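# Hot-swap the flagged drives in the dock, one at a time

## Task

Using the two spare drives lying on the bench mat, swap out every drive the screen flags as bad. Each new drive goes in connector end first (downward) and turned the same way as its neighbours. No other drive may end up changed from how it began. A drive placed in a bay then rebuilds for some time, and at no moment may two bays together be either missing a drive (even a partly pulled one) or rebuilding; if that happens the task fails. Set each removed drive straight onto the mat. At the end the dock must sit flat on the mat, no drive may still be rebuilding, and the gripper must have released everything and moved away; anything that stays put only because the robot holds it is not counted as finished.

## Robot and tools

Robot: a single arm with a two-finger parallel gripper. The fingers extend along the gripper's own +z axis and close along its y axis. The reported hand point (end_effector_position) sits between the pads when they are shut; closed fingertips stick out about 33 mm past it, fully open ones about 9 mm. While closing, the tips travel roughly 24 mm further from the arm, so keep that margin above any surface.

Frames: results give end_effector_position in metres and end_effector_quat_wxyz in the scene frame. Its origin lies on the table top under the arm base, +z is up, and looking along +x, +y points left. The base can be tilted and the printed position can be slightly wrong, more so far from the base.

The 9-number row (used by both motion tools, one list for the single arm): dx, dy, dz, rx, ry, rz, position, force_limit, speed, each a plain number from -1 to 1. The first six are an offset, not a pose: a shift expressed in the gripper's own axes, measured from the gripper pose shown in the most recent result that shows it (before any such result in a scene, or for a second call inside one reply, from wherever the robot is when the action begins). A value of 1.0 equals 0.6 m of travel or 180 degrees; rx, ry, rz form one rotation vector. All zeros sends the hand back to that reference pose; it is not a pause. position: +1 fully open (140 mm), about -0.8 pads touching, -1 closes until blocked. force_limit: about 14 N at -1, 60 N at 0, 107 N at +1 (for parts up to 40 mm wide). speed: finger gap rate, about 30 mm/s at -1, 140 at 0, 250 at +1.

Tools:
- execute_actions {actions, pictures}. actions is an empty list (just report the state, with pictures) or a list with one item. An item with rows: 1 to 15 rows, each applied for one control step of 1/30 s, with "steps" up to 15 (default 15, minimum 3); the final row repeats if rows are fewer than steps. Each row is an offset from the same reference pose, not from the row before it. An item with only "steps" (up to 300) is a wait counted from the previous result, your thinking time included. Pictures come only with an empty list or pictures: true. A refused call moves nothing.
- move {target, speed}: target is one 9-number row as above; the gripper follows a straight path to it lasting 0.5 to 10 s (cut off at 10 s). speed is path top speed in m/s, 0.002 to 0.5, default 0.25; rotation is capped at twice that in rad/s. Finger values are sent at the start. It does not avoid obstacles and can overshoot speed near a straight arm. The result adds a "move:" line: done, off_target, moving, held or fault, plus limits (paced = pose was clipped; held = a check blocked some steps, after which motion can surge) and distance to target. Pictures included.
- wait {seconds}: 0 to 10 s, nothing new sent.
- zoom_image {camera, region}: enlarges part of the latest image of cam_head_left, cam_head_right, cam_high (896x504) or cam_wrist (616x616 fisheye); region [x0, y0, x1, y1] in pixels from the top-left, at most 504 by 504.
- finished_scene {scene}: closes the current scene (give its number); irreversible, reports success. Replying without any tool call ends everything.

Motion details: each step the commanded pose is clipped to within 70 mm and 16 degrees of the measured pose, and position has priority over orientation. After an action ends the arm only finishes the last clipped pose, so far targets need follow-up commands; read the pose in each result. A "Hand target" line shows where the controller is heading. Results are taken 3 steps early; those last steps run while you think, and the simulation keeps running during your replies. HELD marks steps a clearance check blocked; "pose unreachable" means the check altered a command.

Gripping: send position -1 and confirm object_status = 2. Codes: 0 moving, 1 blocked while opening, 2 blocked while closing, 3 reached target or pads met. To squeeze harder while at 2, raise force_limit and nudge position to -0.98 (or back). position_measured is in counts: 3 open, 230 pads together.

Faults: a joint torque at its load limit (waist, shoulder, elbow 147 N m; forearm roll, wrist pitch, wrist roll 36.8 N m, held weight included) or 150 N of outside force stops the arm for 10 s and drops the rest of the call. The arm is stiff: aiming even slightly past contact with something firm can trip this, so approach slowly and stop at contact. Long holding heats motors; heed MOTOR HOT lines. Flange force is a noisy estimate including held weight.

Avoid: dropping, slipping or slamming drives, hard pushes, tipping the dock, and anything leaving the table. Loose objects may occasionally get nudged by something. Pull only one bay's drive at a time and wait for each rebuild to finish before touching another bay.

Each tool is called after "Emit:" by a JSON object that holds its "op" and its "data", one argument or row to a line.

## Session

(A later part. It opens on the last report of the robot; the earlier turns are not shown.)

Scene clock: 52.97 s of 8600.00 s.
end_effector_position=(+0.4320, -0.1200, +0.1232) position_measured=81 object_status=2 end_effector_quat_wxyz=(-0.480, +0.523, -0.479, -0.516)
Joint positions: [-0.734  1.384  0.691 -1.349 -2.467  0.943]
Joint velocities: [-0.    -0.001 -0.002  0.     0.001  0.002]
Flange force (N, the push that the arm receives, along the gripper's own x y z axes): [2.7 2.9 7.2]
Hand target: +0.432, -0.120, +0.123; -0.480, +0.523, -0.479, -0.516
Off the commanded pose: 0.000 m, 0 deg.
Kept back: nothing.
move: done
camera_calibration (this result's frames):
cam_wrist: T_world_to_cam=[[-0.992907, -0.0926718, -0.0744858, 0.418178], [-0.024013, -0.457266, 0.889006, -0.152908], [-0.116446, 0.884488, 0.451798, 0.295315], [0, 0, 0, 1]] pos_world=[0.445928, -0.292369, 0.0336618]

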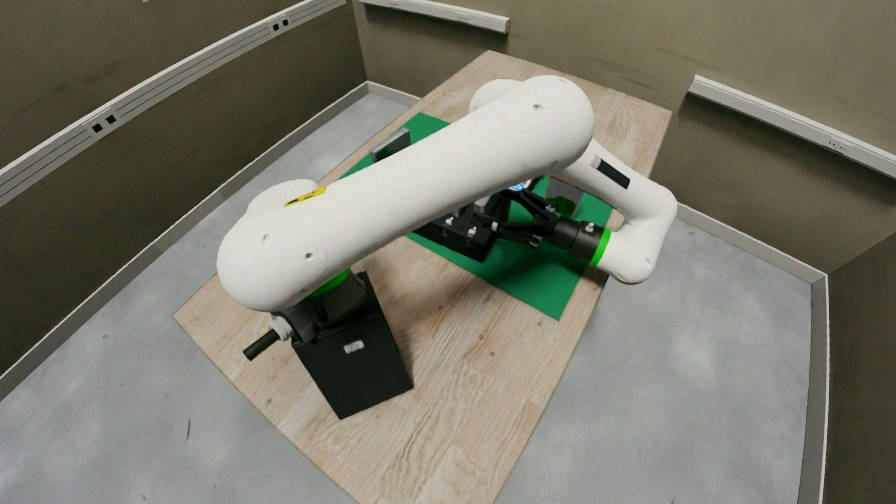

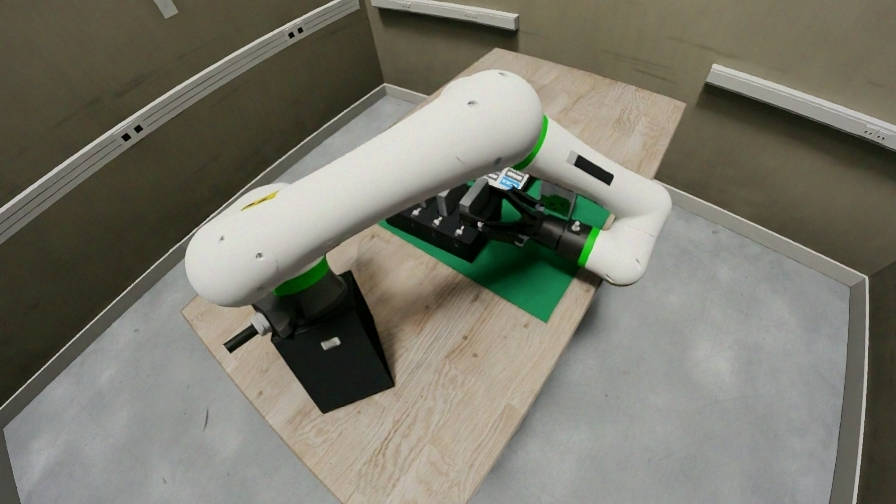

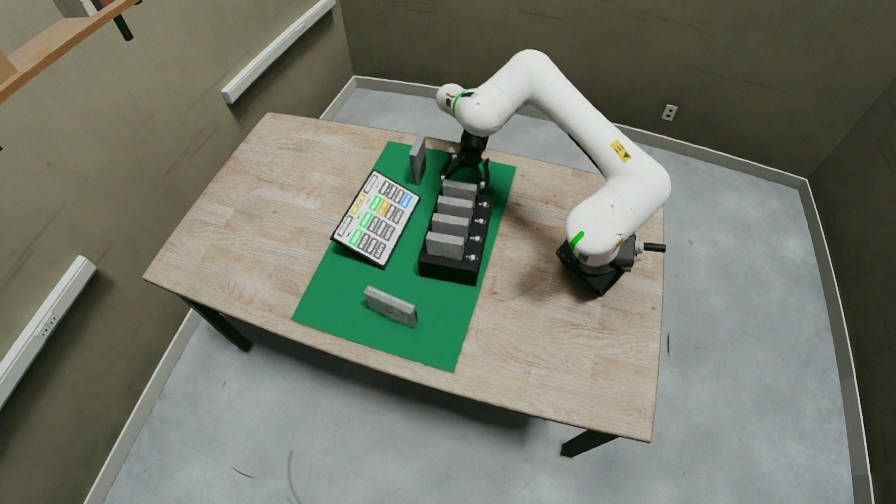

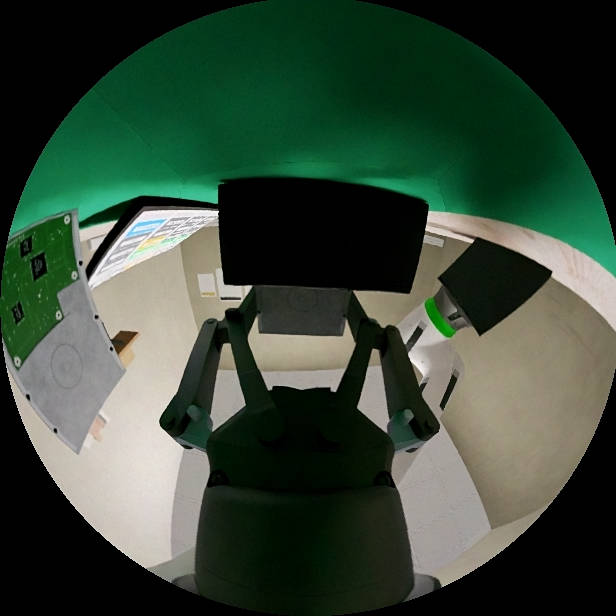

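Emit:
{"op": "execute_actions", "data": {
  "actions": [
    {"rows":[[0,0,0,0,0,0,1,0,0]],"steps":10}
  ]
}}

Emit:
{"op": "move", "data": {
  "target": [-0.2,0,0,0,0,0,1,0,0]
}}

Emit:
{"op": "move", "data": {
  "target": [0,0.125,0.136,0,0.5,0,-1,0,0],
  "speed": 0.35
}}

Emit:
{"op": "move", "data": {
  "target": [0,0,0,0,0,-0.5,-1,0,0],
  "speed": 0.4
}}

Scene clock: 53.30 s of 8600.00 s.
end_effector_position=(+0.4321, -0.1199, +0.1232) position_measured=40 object_status=0 end_effector_quat_wxyz=(-0.480, +0.523, -0.479, -0.516)
Joint positions: [-0.734  1.384  0.691 -1.349 -2.467  0.944]
Joint velocities: [-0.    -0.001 -0.     0.    -0.     0.002]
Flange force (N, the push that the arm receives, along the gripper's own x y z axes): [-2.4 0.8 5.3]
Steps of this call (steps 1 to 3: nothing new was sent; steps 4 to 10: the first 7 steps of this action). Readings (end_effector_position | what the end effector reports):
4: (+0.4320, -0.1200, +0.1232) | position_measured=81 object_status=0
5: (+0.4321, -0.1199, +0.1232) | position_measured=81 object_status=0
7: (+0.4321, -0.1199, +0.1232) | position_measured=62 object_status=0
10: the state above

Scene clock: 54.57 s of 8600.00 s.
end_effector_position=(+0.4311, -0.1195, +0.2433) position_measured=3 object_status=3 end_effector_quat_wxyz=(-0.480, +0.523, -0.479, -0.516)
Joint positions: [-0.834  1.186  0.597 -1.409 -2.565  0.795]
Joint velocities: [-0.001 -0.001  0.002 -0.     0.     0.001]
Flange force (N, the push that the arm receives, along the gripper's own x y z axes): [-4.2 0.0 3.8]
Hand target: +0.431, -0.119, +0.243; -0.480, +0.523, -0.479, -0.516
Off your previous action's commanded pose: 0.000 m, 0 deg at its last step (step 3 of this call).
Off the commanded pose: 0.000 m, 0 deg.
Kept back: nothing.
move: done
camera_calibration (this result's frames):
cam_wrist: T_world_to_cam=[[-0.992942, -0.0924296, -0.0743158, 0.426255], [-0.0239421, -0.45749, 0.888892, -0.259453], [-0.116159, 0.884398, 0.452049, 0.24032], [0, 0, 0, 1]] pos_world=[0.44495, -0.291837, 0.153667]

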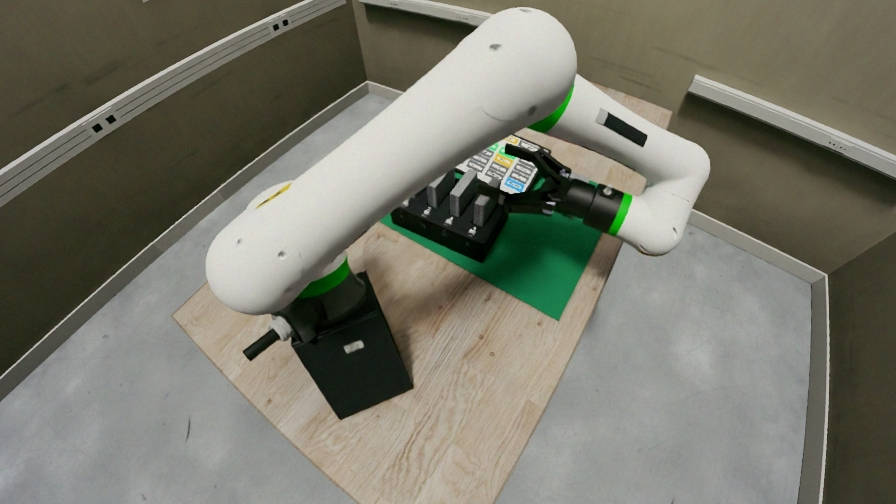

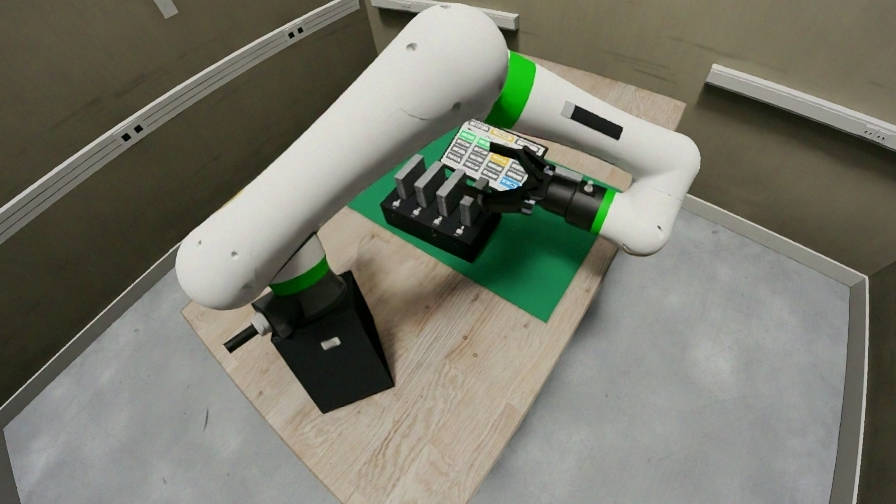

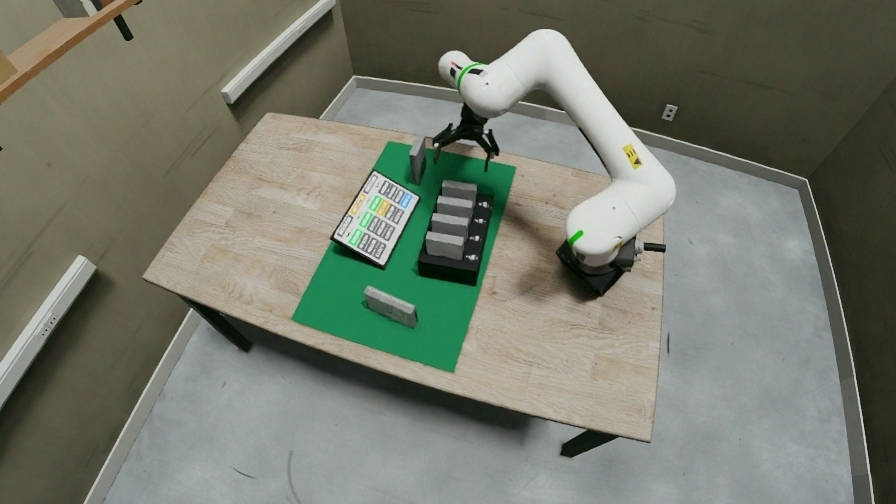

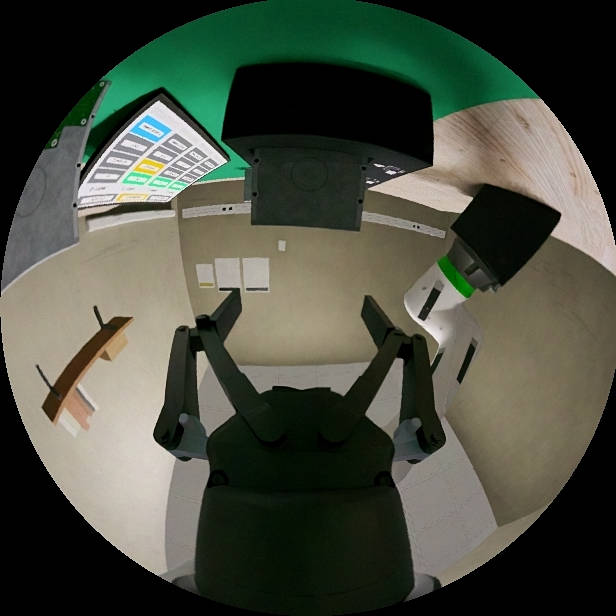

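Scene clock: 57.33 s of 8600.00 s.
end_effector_position=(+0.3497, -0.0446, +0.2429) position_measured=233 object_status=3 end_effector_quat_wxyz=(-0.003, +0.735, -0.678, +0.006)
Joint positions: [-0.518 -0.258 -0.406 -0.525 -1.399  0.648]
Joint velocities: [ 0.001 -0.001 -0.001  0.     0.001 -0.002]
Flange force (N, the push that the arm receives, along the gripper's own x y z axes): [-5.9 0.7 -2.9]
Hand target: +0.350, -0.045, +0.243; -0.003, +0.735, -0.678, +0.006
Off the commanded pose: 0.001 m, 0 deg.
Kept back: nothing.
move: done
camera_calibration (this result's frames):
cam_wrist: T_world_to_cam=[[-0.989017, -0.147797, 0.000939971, 0.330239], [-0.131196, 0.880822, 0.454907, -0.0241678], [-0.0680617, 0.449788, -0.890538, 0.454775], [0, 0, 0, 1]] pos_world=[0.354394, -0.134457, 0.415679]

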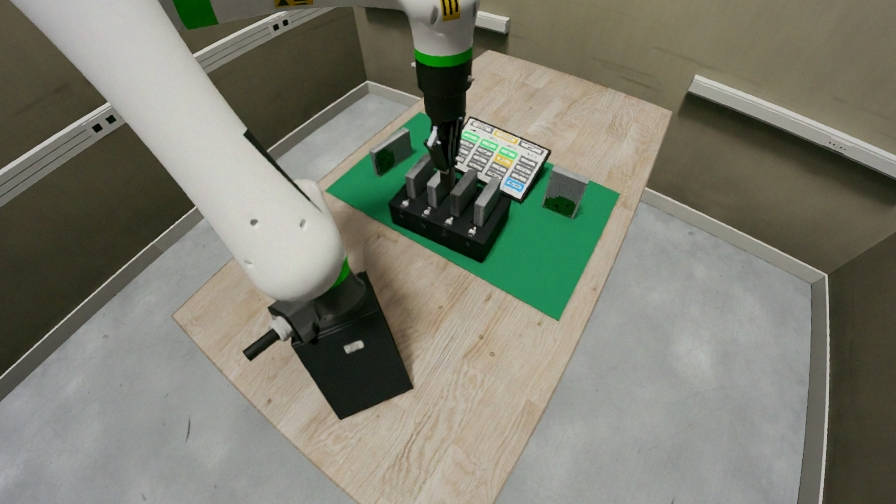

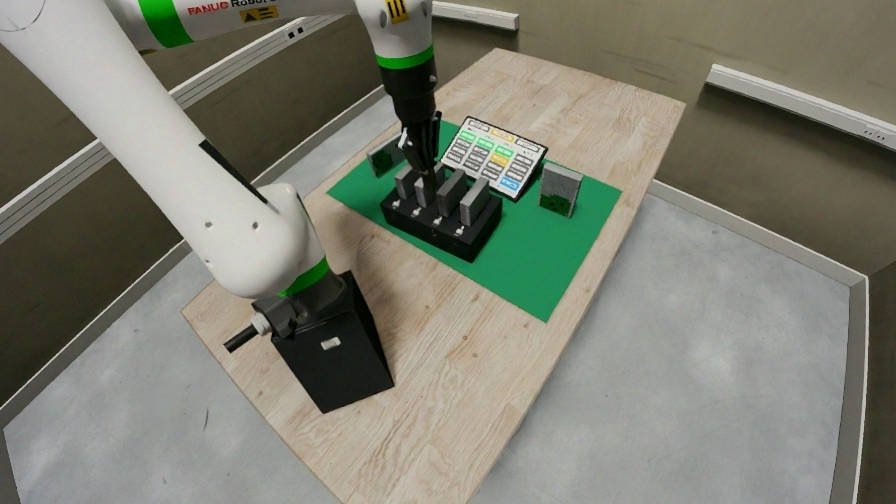

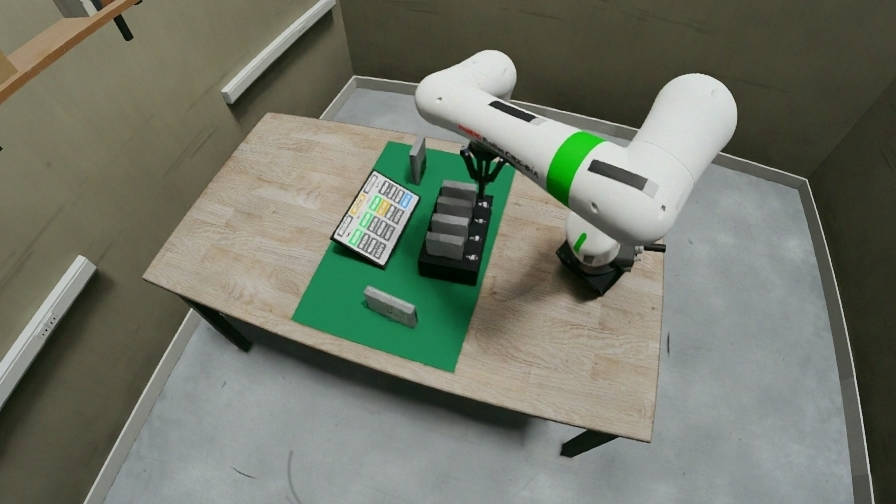

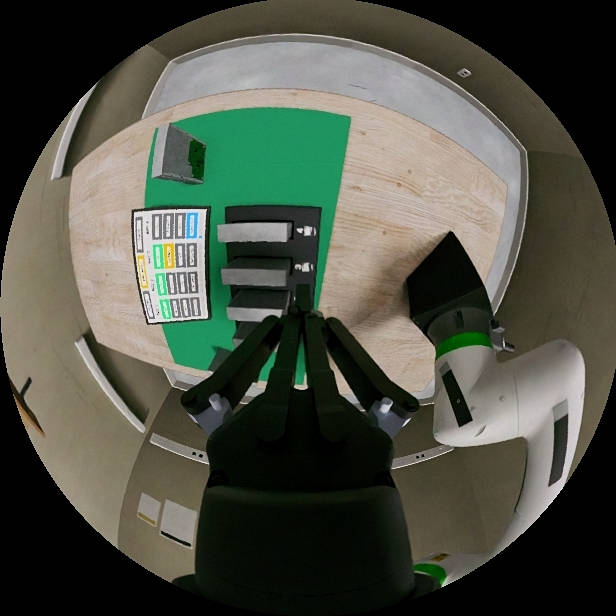

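Scene clock: 59.73 s of 8600.00 s.
end_effector_position=(+0.3497, -0.0446, +0.2429) position_measured=233 object_status=3 end_effector_quat_wxyz=(+0.002, +0.999, +0.041, +0.006)
Joint positions: [-0.518 -0.258 -0.406 -0.525 -1.399  2.219]
Joint velocities: [-0.001  0.     0.002 -0.     0.001  0.002]
Flange force (N, the push that the arm receives, along the gripper's own x y z axes): [0.3 0.2 -1.4]
Hand target: +0.350, -0.045, +0.243; +0.002, +0.999, +0.041, +0.006
Off the commanded pose: 0.000 m, 0 deg.
Kept back: nothing.
move: done
camera_calibration (this result's frames):
cam_wrist: T_world_to_cam=[[0.147655, -0.988874, 0.0180621, -0.109002], [-0.884343, -0.123826, 0.450115, 0.195557], [-0.442871, -0.082435, -0.892788, 0.562647], [0, 0, 0, 1]] pos_world=[0.438215, -0.0371927, 0.41627]

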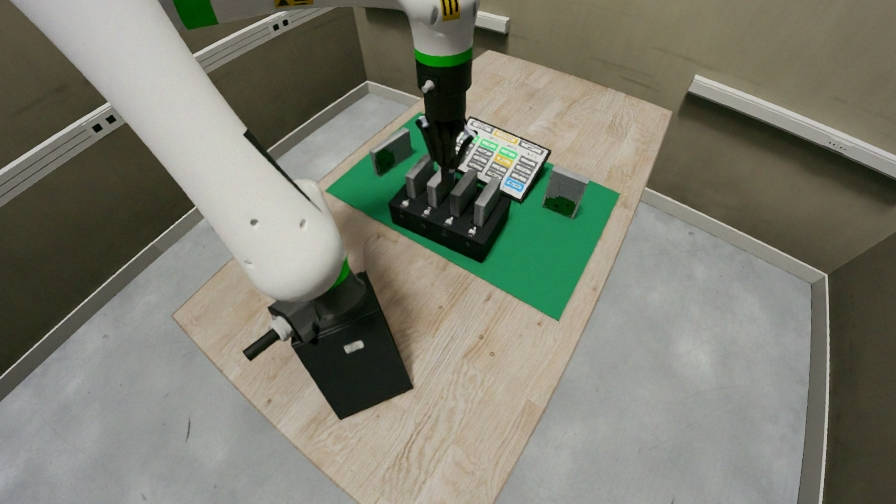

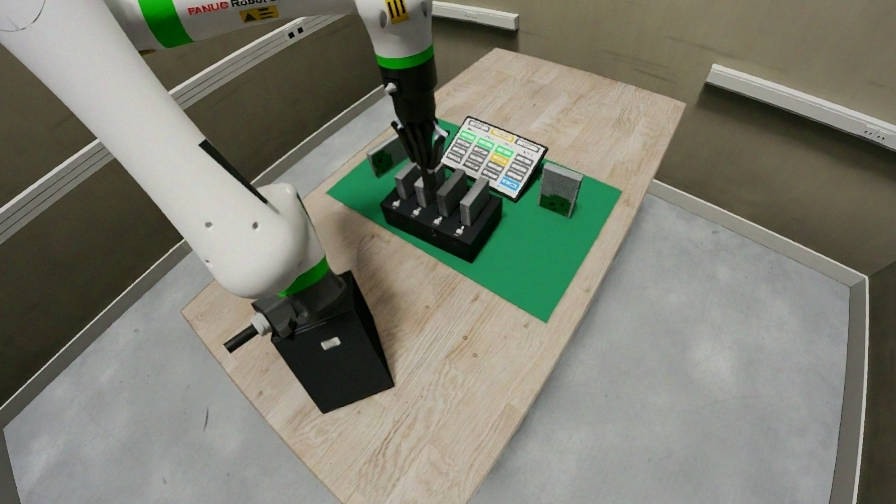

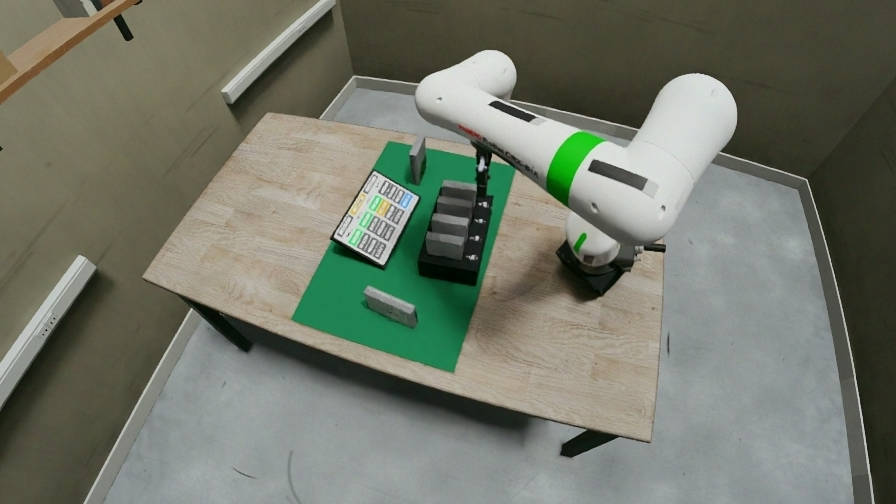

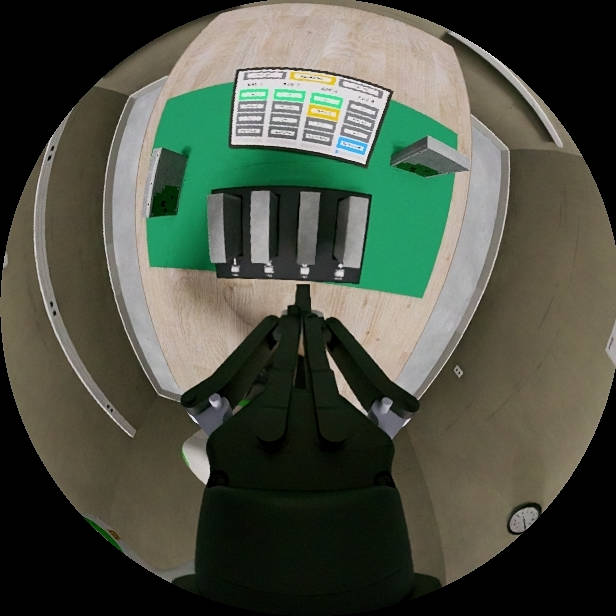

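Emit:
{"op": "move", "data": {
  "target": [0,0.005,0.17,0,0,0,-1,0,0]
}}

Emit:
{"op": "execute_actions", "data": {
  "actions": [
    {"steps":300}
  ]
}}

Emit:
{"op": "wait", "data": {
  "seconds": 10
}}

Scene clock: 60.80 s of 8600.00 s.
end_effector_position=(+0.3508, -0.0480, +0.1409) position_measured=233 object_status=3 end_effector_quat_wxyz=(+0.002, +0.999, +0.040, +0.006)
Joint positions: [-0.372 -0.168 -0.552 -0.564 -1.124  2.22 ]
Joint velocities: [ 0.     0.     0.    -0.    -0.001  0.002]
Flange force (N, the push that the arm receives, along the gripper's own x y z axes): [-4.4 -4.1 1.3]
Hand target: +0.351, -0.048, +0.141; +0.002, +0.999, +0.040, +0.006
Off the commanded pose: 0.000 m, 0 deg.
Kept back: nothing.
move: done
camera_calibration (this result's frames):
cam_wrist: T_world_to_cam=[[0.147191, -0.988947, 0.0178636, -0.110425], [-0.884436, -0.123508, 0.450022, 0.242002], [-0.442841, -0.0820386, -0.892839, 0.471812], [0, 0, 0, 1]] pos_world=[0.439227, -0.0406088, 0.314319]

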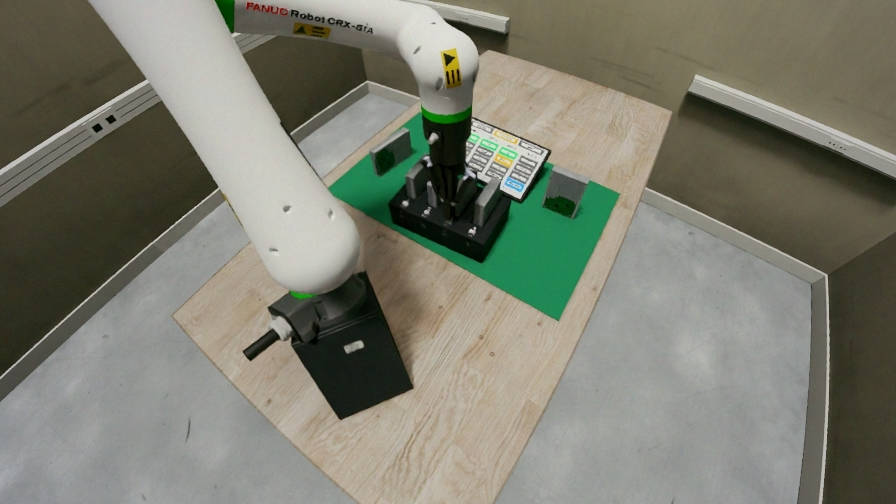

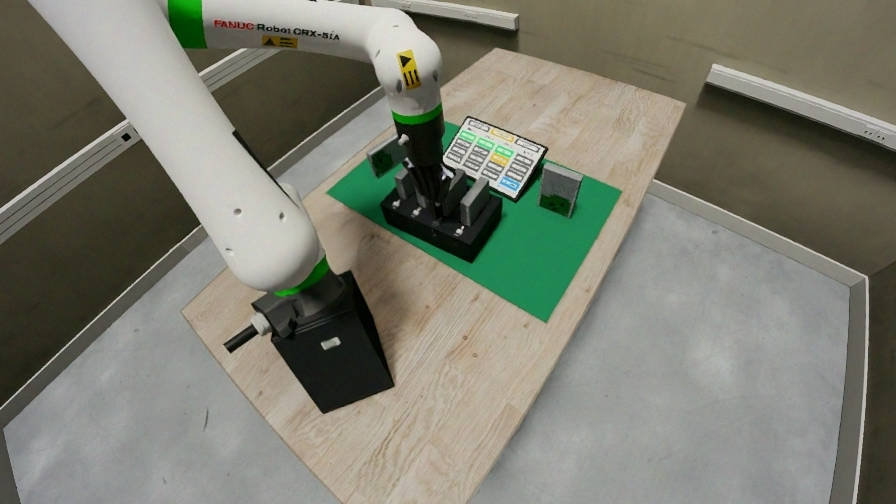

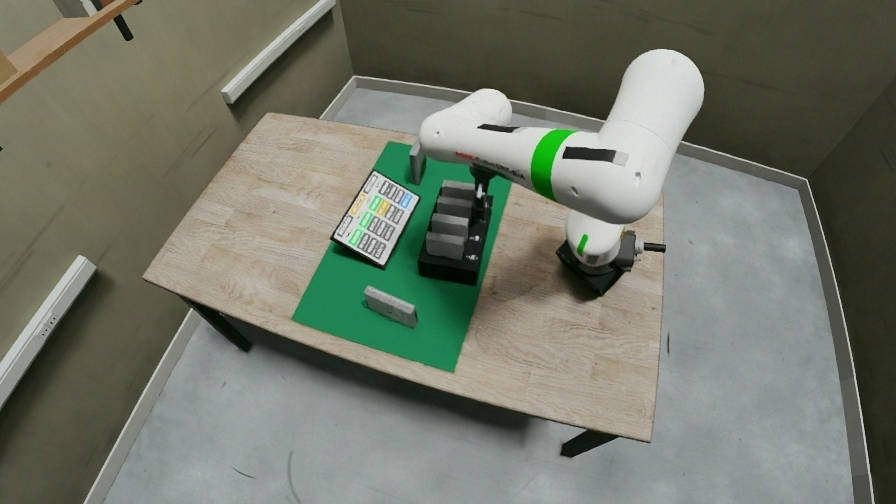

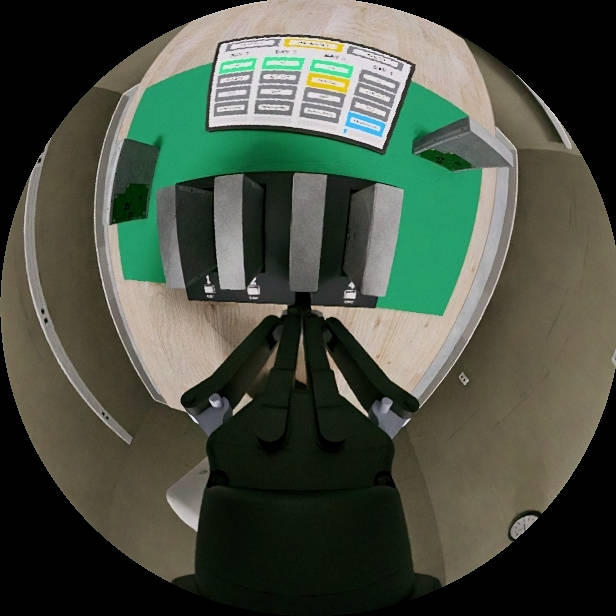

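Scene clock: 70.80 s of 8600.00 s.
end_effector_position=(+0.3508, -0.0480, +0.1409) position_measured=233 object_status=3 end_effector_quat_wxyz=(+0.002, +0.999, +0.040, +0.006)
Joint positions: [-0.372 -0.168 -0.552 -0.564 -1.124  2.22 ]
Joint velocities: [ 0.     0.    -0.001 -0.    -0.001  0.001]
Flange force (N, the push that the arm receives, along the gripper's own x y z axes): [-0.8 -3.2 -4.9]
Hand target: +0.351, -0.048, +0.141; +0.002, +0.999, +0.040, +0.006
Off the commanded pose: 0.000 m, 0 deg.
Kept back: nothing.
Steps of this call (steps 1 to 300: nothing new was sent). Readings (end_effector_position | what the end effector reports):
1: (+0.3508, -0.0480, +0.1409) | position_measured=233 object_status=3
2: (+0.3508, -0.0480, +0.1409) | position_measured=233 object_status=3
4: (+0.3508, -0.0480, +0.1409) | position_measured=233 object_status=3
8: (+0.3508, -0.0480, +0.1409) | position_measured=233 object_status=3
300: the state above

Scene clock: 80.80 s of 8600.00 s.
end_effector_position=(+0.3508, -0.0480, +0.1409) position_measured=233 object_status=3 end_effector_quat_wxyz=(+0.002, +0.999, +0.040, +0.006)
Joint positions: [-0.372 -0.168 -0.552 -0.564 -1.124  2.22 ]
Joint velocities: [-0.001 -0.     0.    -0.    -0.001  0.002]
Flange force (N, the push that the arm receives, along the gripper's own x y z axes): [-2.2 -2.9 -2.4]
Hand target: +0.351, -0.048, +0.141; +0.002, +0.999, +0.040, +0.006
Off the commanded pose: 0.000 m, 0 deg.
Kept back: nothing.
Steps of this call (steps 1 to 300: nothing new was sent). Readings (end_effector_position | what the end effector reports):
1: (+0.3508, -0.0480, +0.1409) | position_measured=233 object_status=3
2: (+0.3508, -0.0480, +0.1409) | position_measured=233 object_status=3
4: (+0.3508, -0.0480, +0.1409) | position_measured=233 object_status=3
8: (+0.3508, -0.0480, +0.1409) | position_measured=233 object_status=3
300: the state above
camera_calibration (this result's frames):
cam_wrist: T_world_to_cam=[[0.147213, -0.988944, 0.0178548, -0.110433], [-0.884436, -0.123531, 0.450015, 0.242031], [-0.442834, -0.0820395, -0.892842, 0.471821], [0, 0, 0, 1]] pos_world=[0.439257, -0.0406056, 0.314316]

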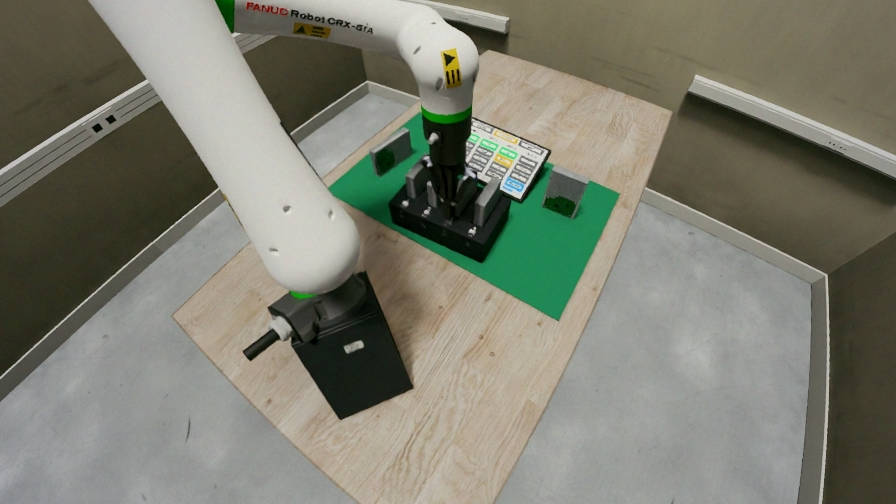

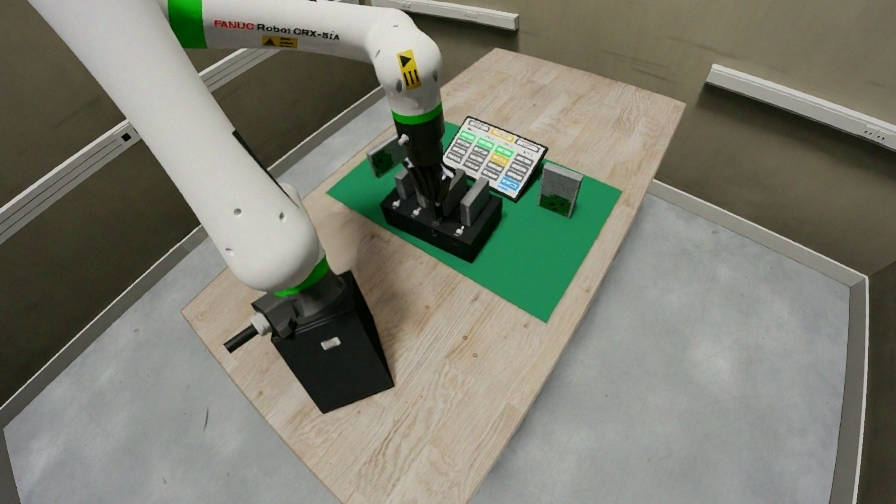

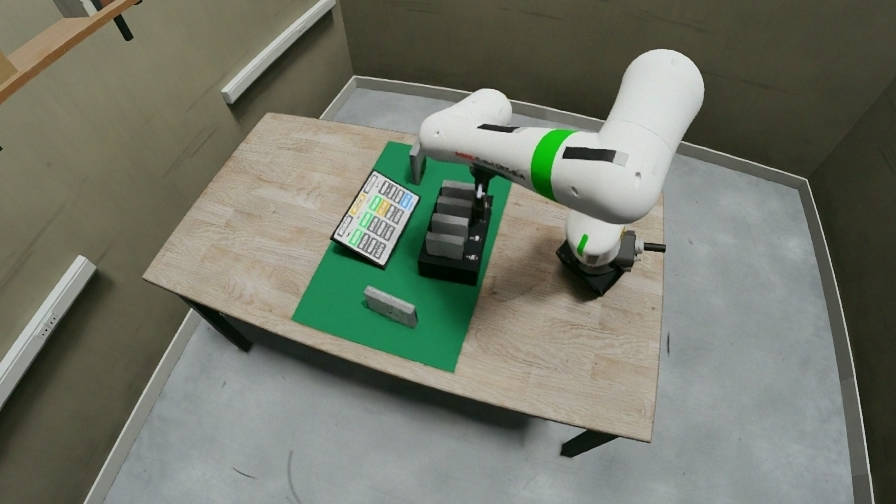

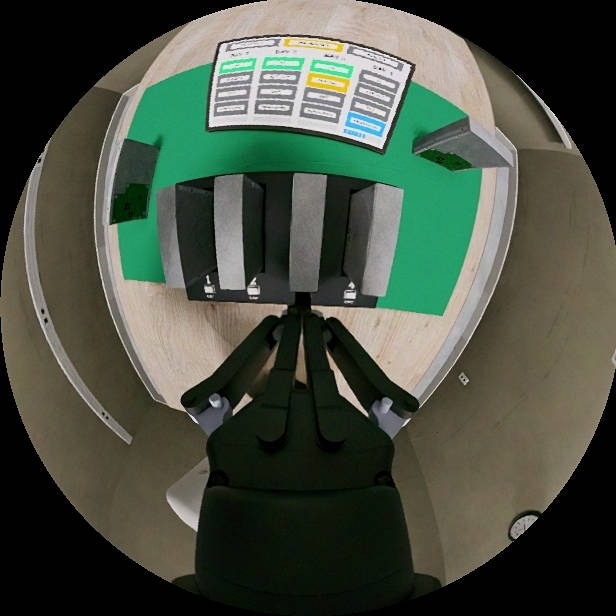

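Emit:
{"op": "execute_actions", "data": {
  "actions": [
    {"steps":300}
  ]
}}

Emit:
{"op": "wait", "data": {
  "seconds": 7
}}

Scene clock: 90.80 s of 8600.00 s.
end_effector_position=(+0.3508, -0.0480, +0.1409) position_measured=233 object_status=3 end_effector_quat_wxyz=(+0.002, +0.999, +0.040, +0.006)
Joint positions: [-0.372 -0.168 -0.552 -0.564 -1.124  2.22 ]
Joint velocities: [ 0.     0.     0.001  0.    -0.    -0.   ]
Flange force (N, the push that the arm receives, along the gripper's own x y z axes): [-1.6 -7.9 0.3]
Hand target: +0.351, -0.048, +0.141; +0.002, +0.999, +0.040, +0.006
Off the commanded pose: 0.000 m, 0 deg.
Kept back: nothing.
Steps of this call (steps 1 to 300: nothing new was sent). Readings (end_effector_position | what the end effector reports):
1: (+0.3508, -0.0480, +0.1409) | position_measured=233 object_status=3
2: (+0.3508, -0.0480, +0.1409) | position_measured=233 object_status=3
4: (+0.3508, -0.0480, +0.1409) | position_measured=233 object_status=3
8: (+0.3508, -0.0480, +0.1409) | position_measured=233 object_status=3
300: the state above

Scene clock: 97.80 s of 8600.00 s.
end_effector_position=(+0.3508, -0.0480, +0.1409) position_measured=233 object_status=3 end_effector_quat_wxyz=(+0.002, +0.999, +0.040, +0.006)
Joint positions: [-0.372 -0.168 -0.552 -0.564 -1.124  2.22 ]
Joint velocities: [-0.     0.001 -0.     0.    -0.001  0.001]
Flange force (N, the push that the arm receives, along the gripper's own x y z axes): [1.3 0.1 -0.3]
Hand target: +0.351, -0.048, +0.141; +0.002, +0.999, +0.040, +0.006
Off the commanded pose: 0.000 m, 0 deg.
Kept back: nothing.
Steps of this call (steps 1 to 210: nothing new was sent). Readings (end_effector_position | what the end effector reports):
1: (+0.3508, -0.0480, +0.1409) | position_measured=233 object_status=3
2: (+0.3508, -0.0480, +0.1409) | position_measured=233 object_status=3
4: (+0.3508, -0.0480, +0.1409) | position_measured=233 object_status=3
8: (+0.3508, -0.0480, +0.1409) | position_measured=233 object_status=3
210: the state above
camera_calibration (this result's frames):
cam_wrist: T_world_to_cam=[[0.147213, -0.988944, 0.017855, -0.110433], [-0.884436, -0.123531, 0.450015, 0.242031], [-0.442834, -0.0820397, -0.892842, 0.471821], [0, 0, 0, 1]] pos_world=[0.439257, -0.0406056, 0.314316]

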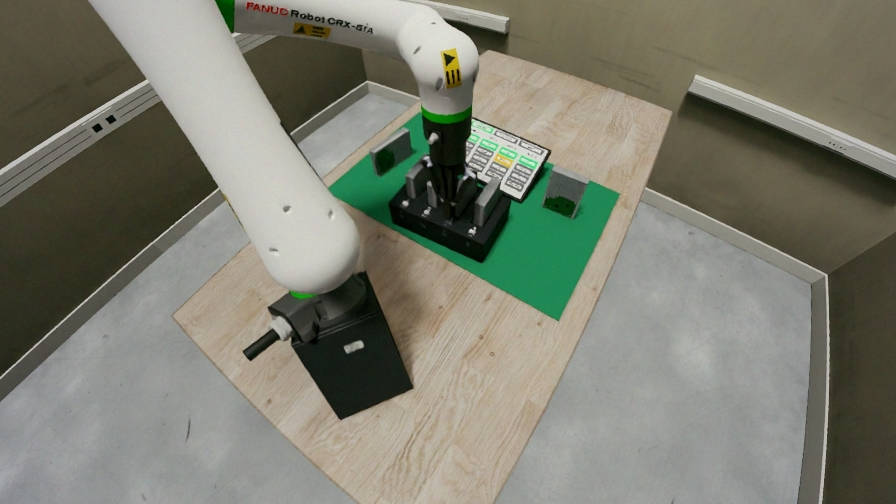

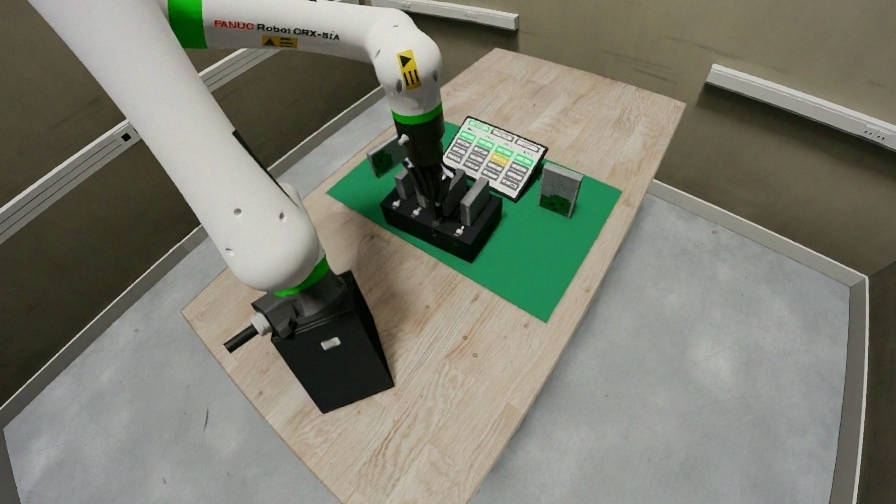

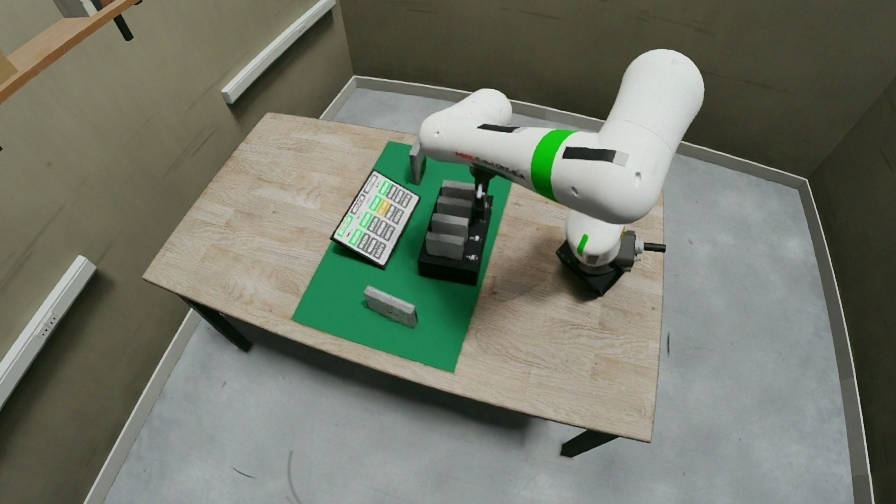

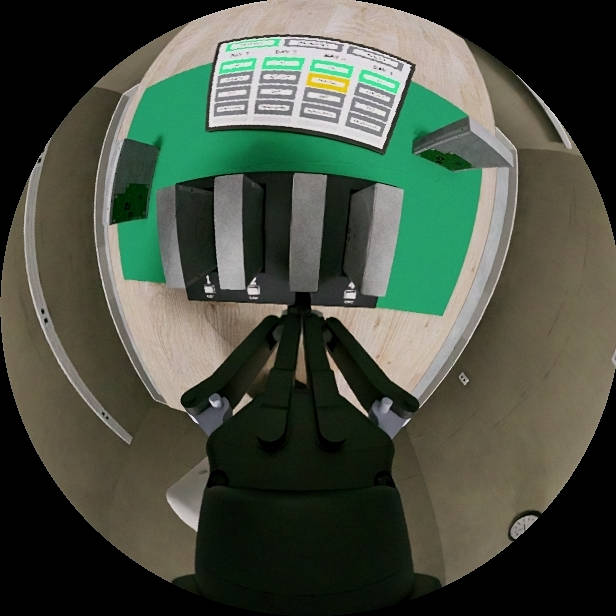

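Emit:
{"op": "move", "data": {
  "target": [0,0,0.0295,0,0,0,-1,0,0],
  "speed": 0.03
}}

Scene clock: 98.90 s of 8600.00 s.
end_effector_position=(+0.3509, -0.0480, +0.1233) position_measured=233 object_status=3 end_effector_quat_wxyz=(+0.002, +0.999, +0.040, +0.006)
Joint positions: [-0.347 -0.144 -0.571 -0.576 -1.076  2.224]
Joint velocities: [ 0.001 -0.    -0.001 -0.     0.001 -0.001]
Flange force (N, the push that the arm receives, along the gripper's own x y z axes): [-0.1 -4.9 -14.1]
Hand target: +0.351, -0.048, +0.123; +0.002, +0.999, +0.040, +0.006
Off the commanded pose: 0.000 m, 0 deg.
Kept back: nothing.
move: done
camera_calibration (this result's frames):
cam_wrist: T_world_to_cam=[[0.14715, -0.988953, 0.0178711, -0.11019], [-0.884451, -0.123469, 0.450002, 0.250112], [-0.442824, -0.082024, -0.892849, 0.456093], [0, 0, 0, 1]] pos_world=[0.439396, -0.0406806, 0.296641]

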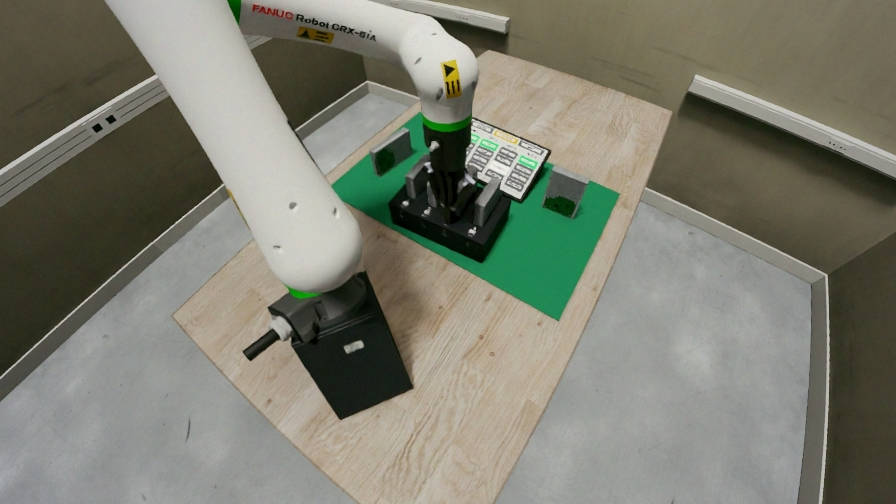

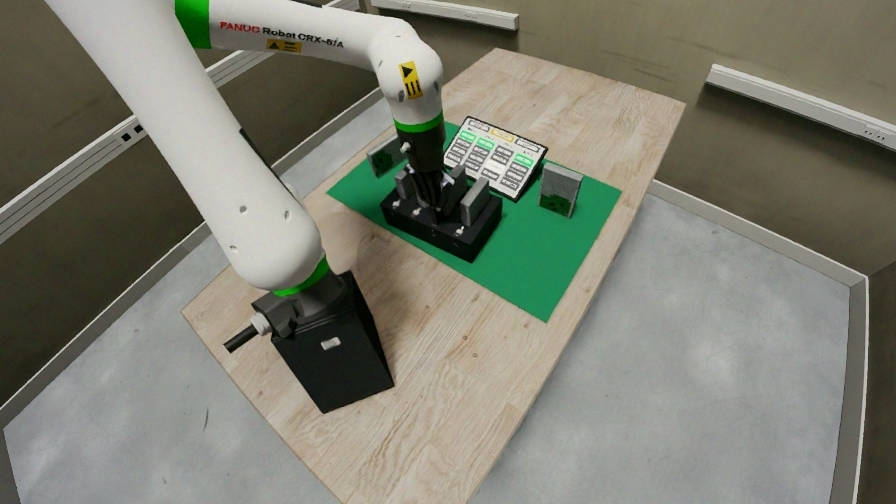

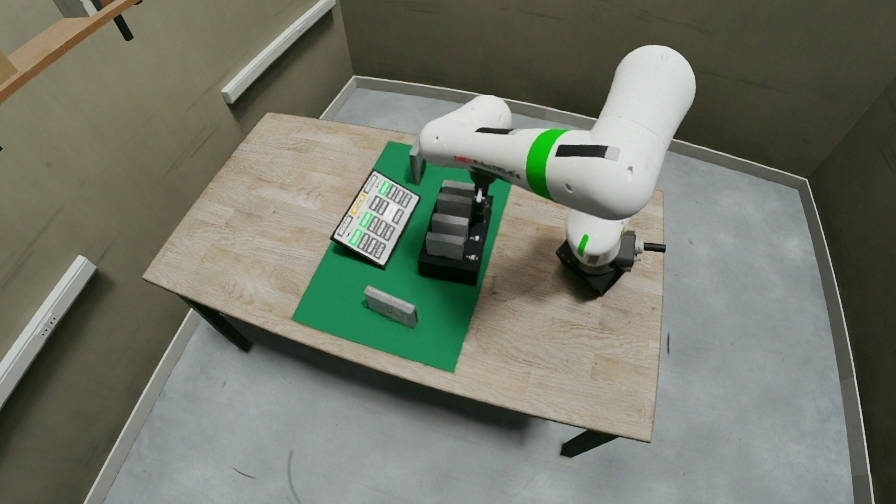

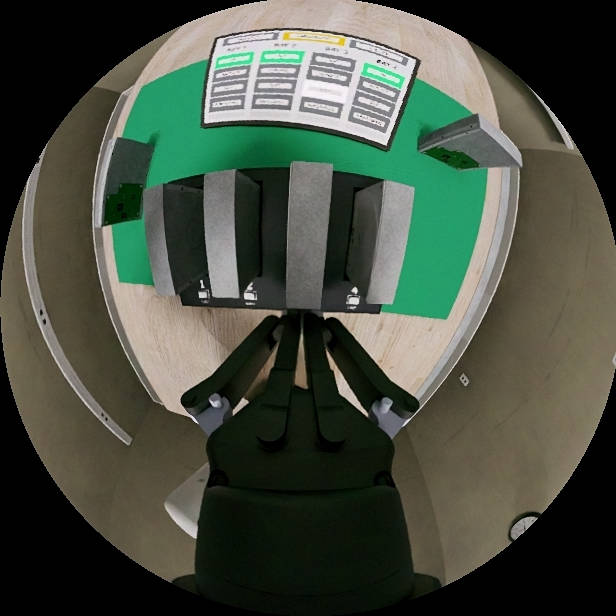

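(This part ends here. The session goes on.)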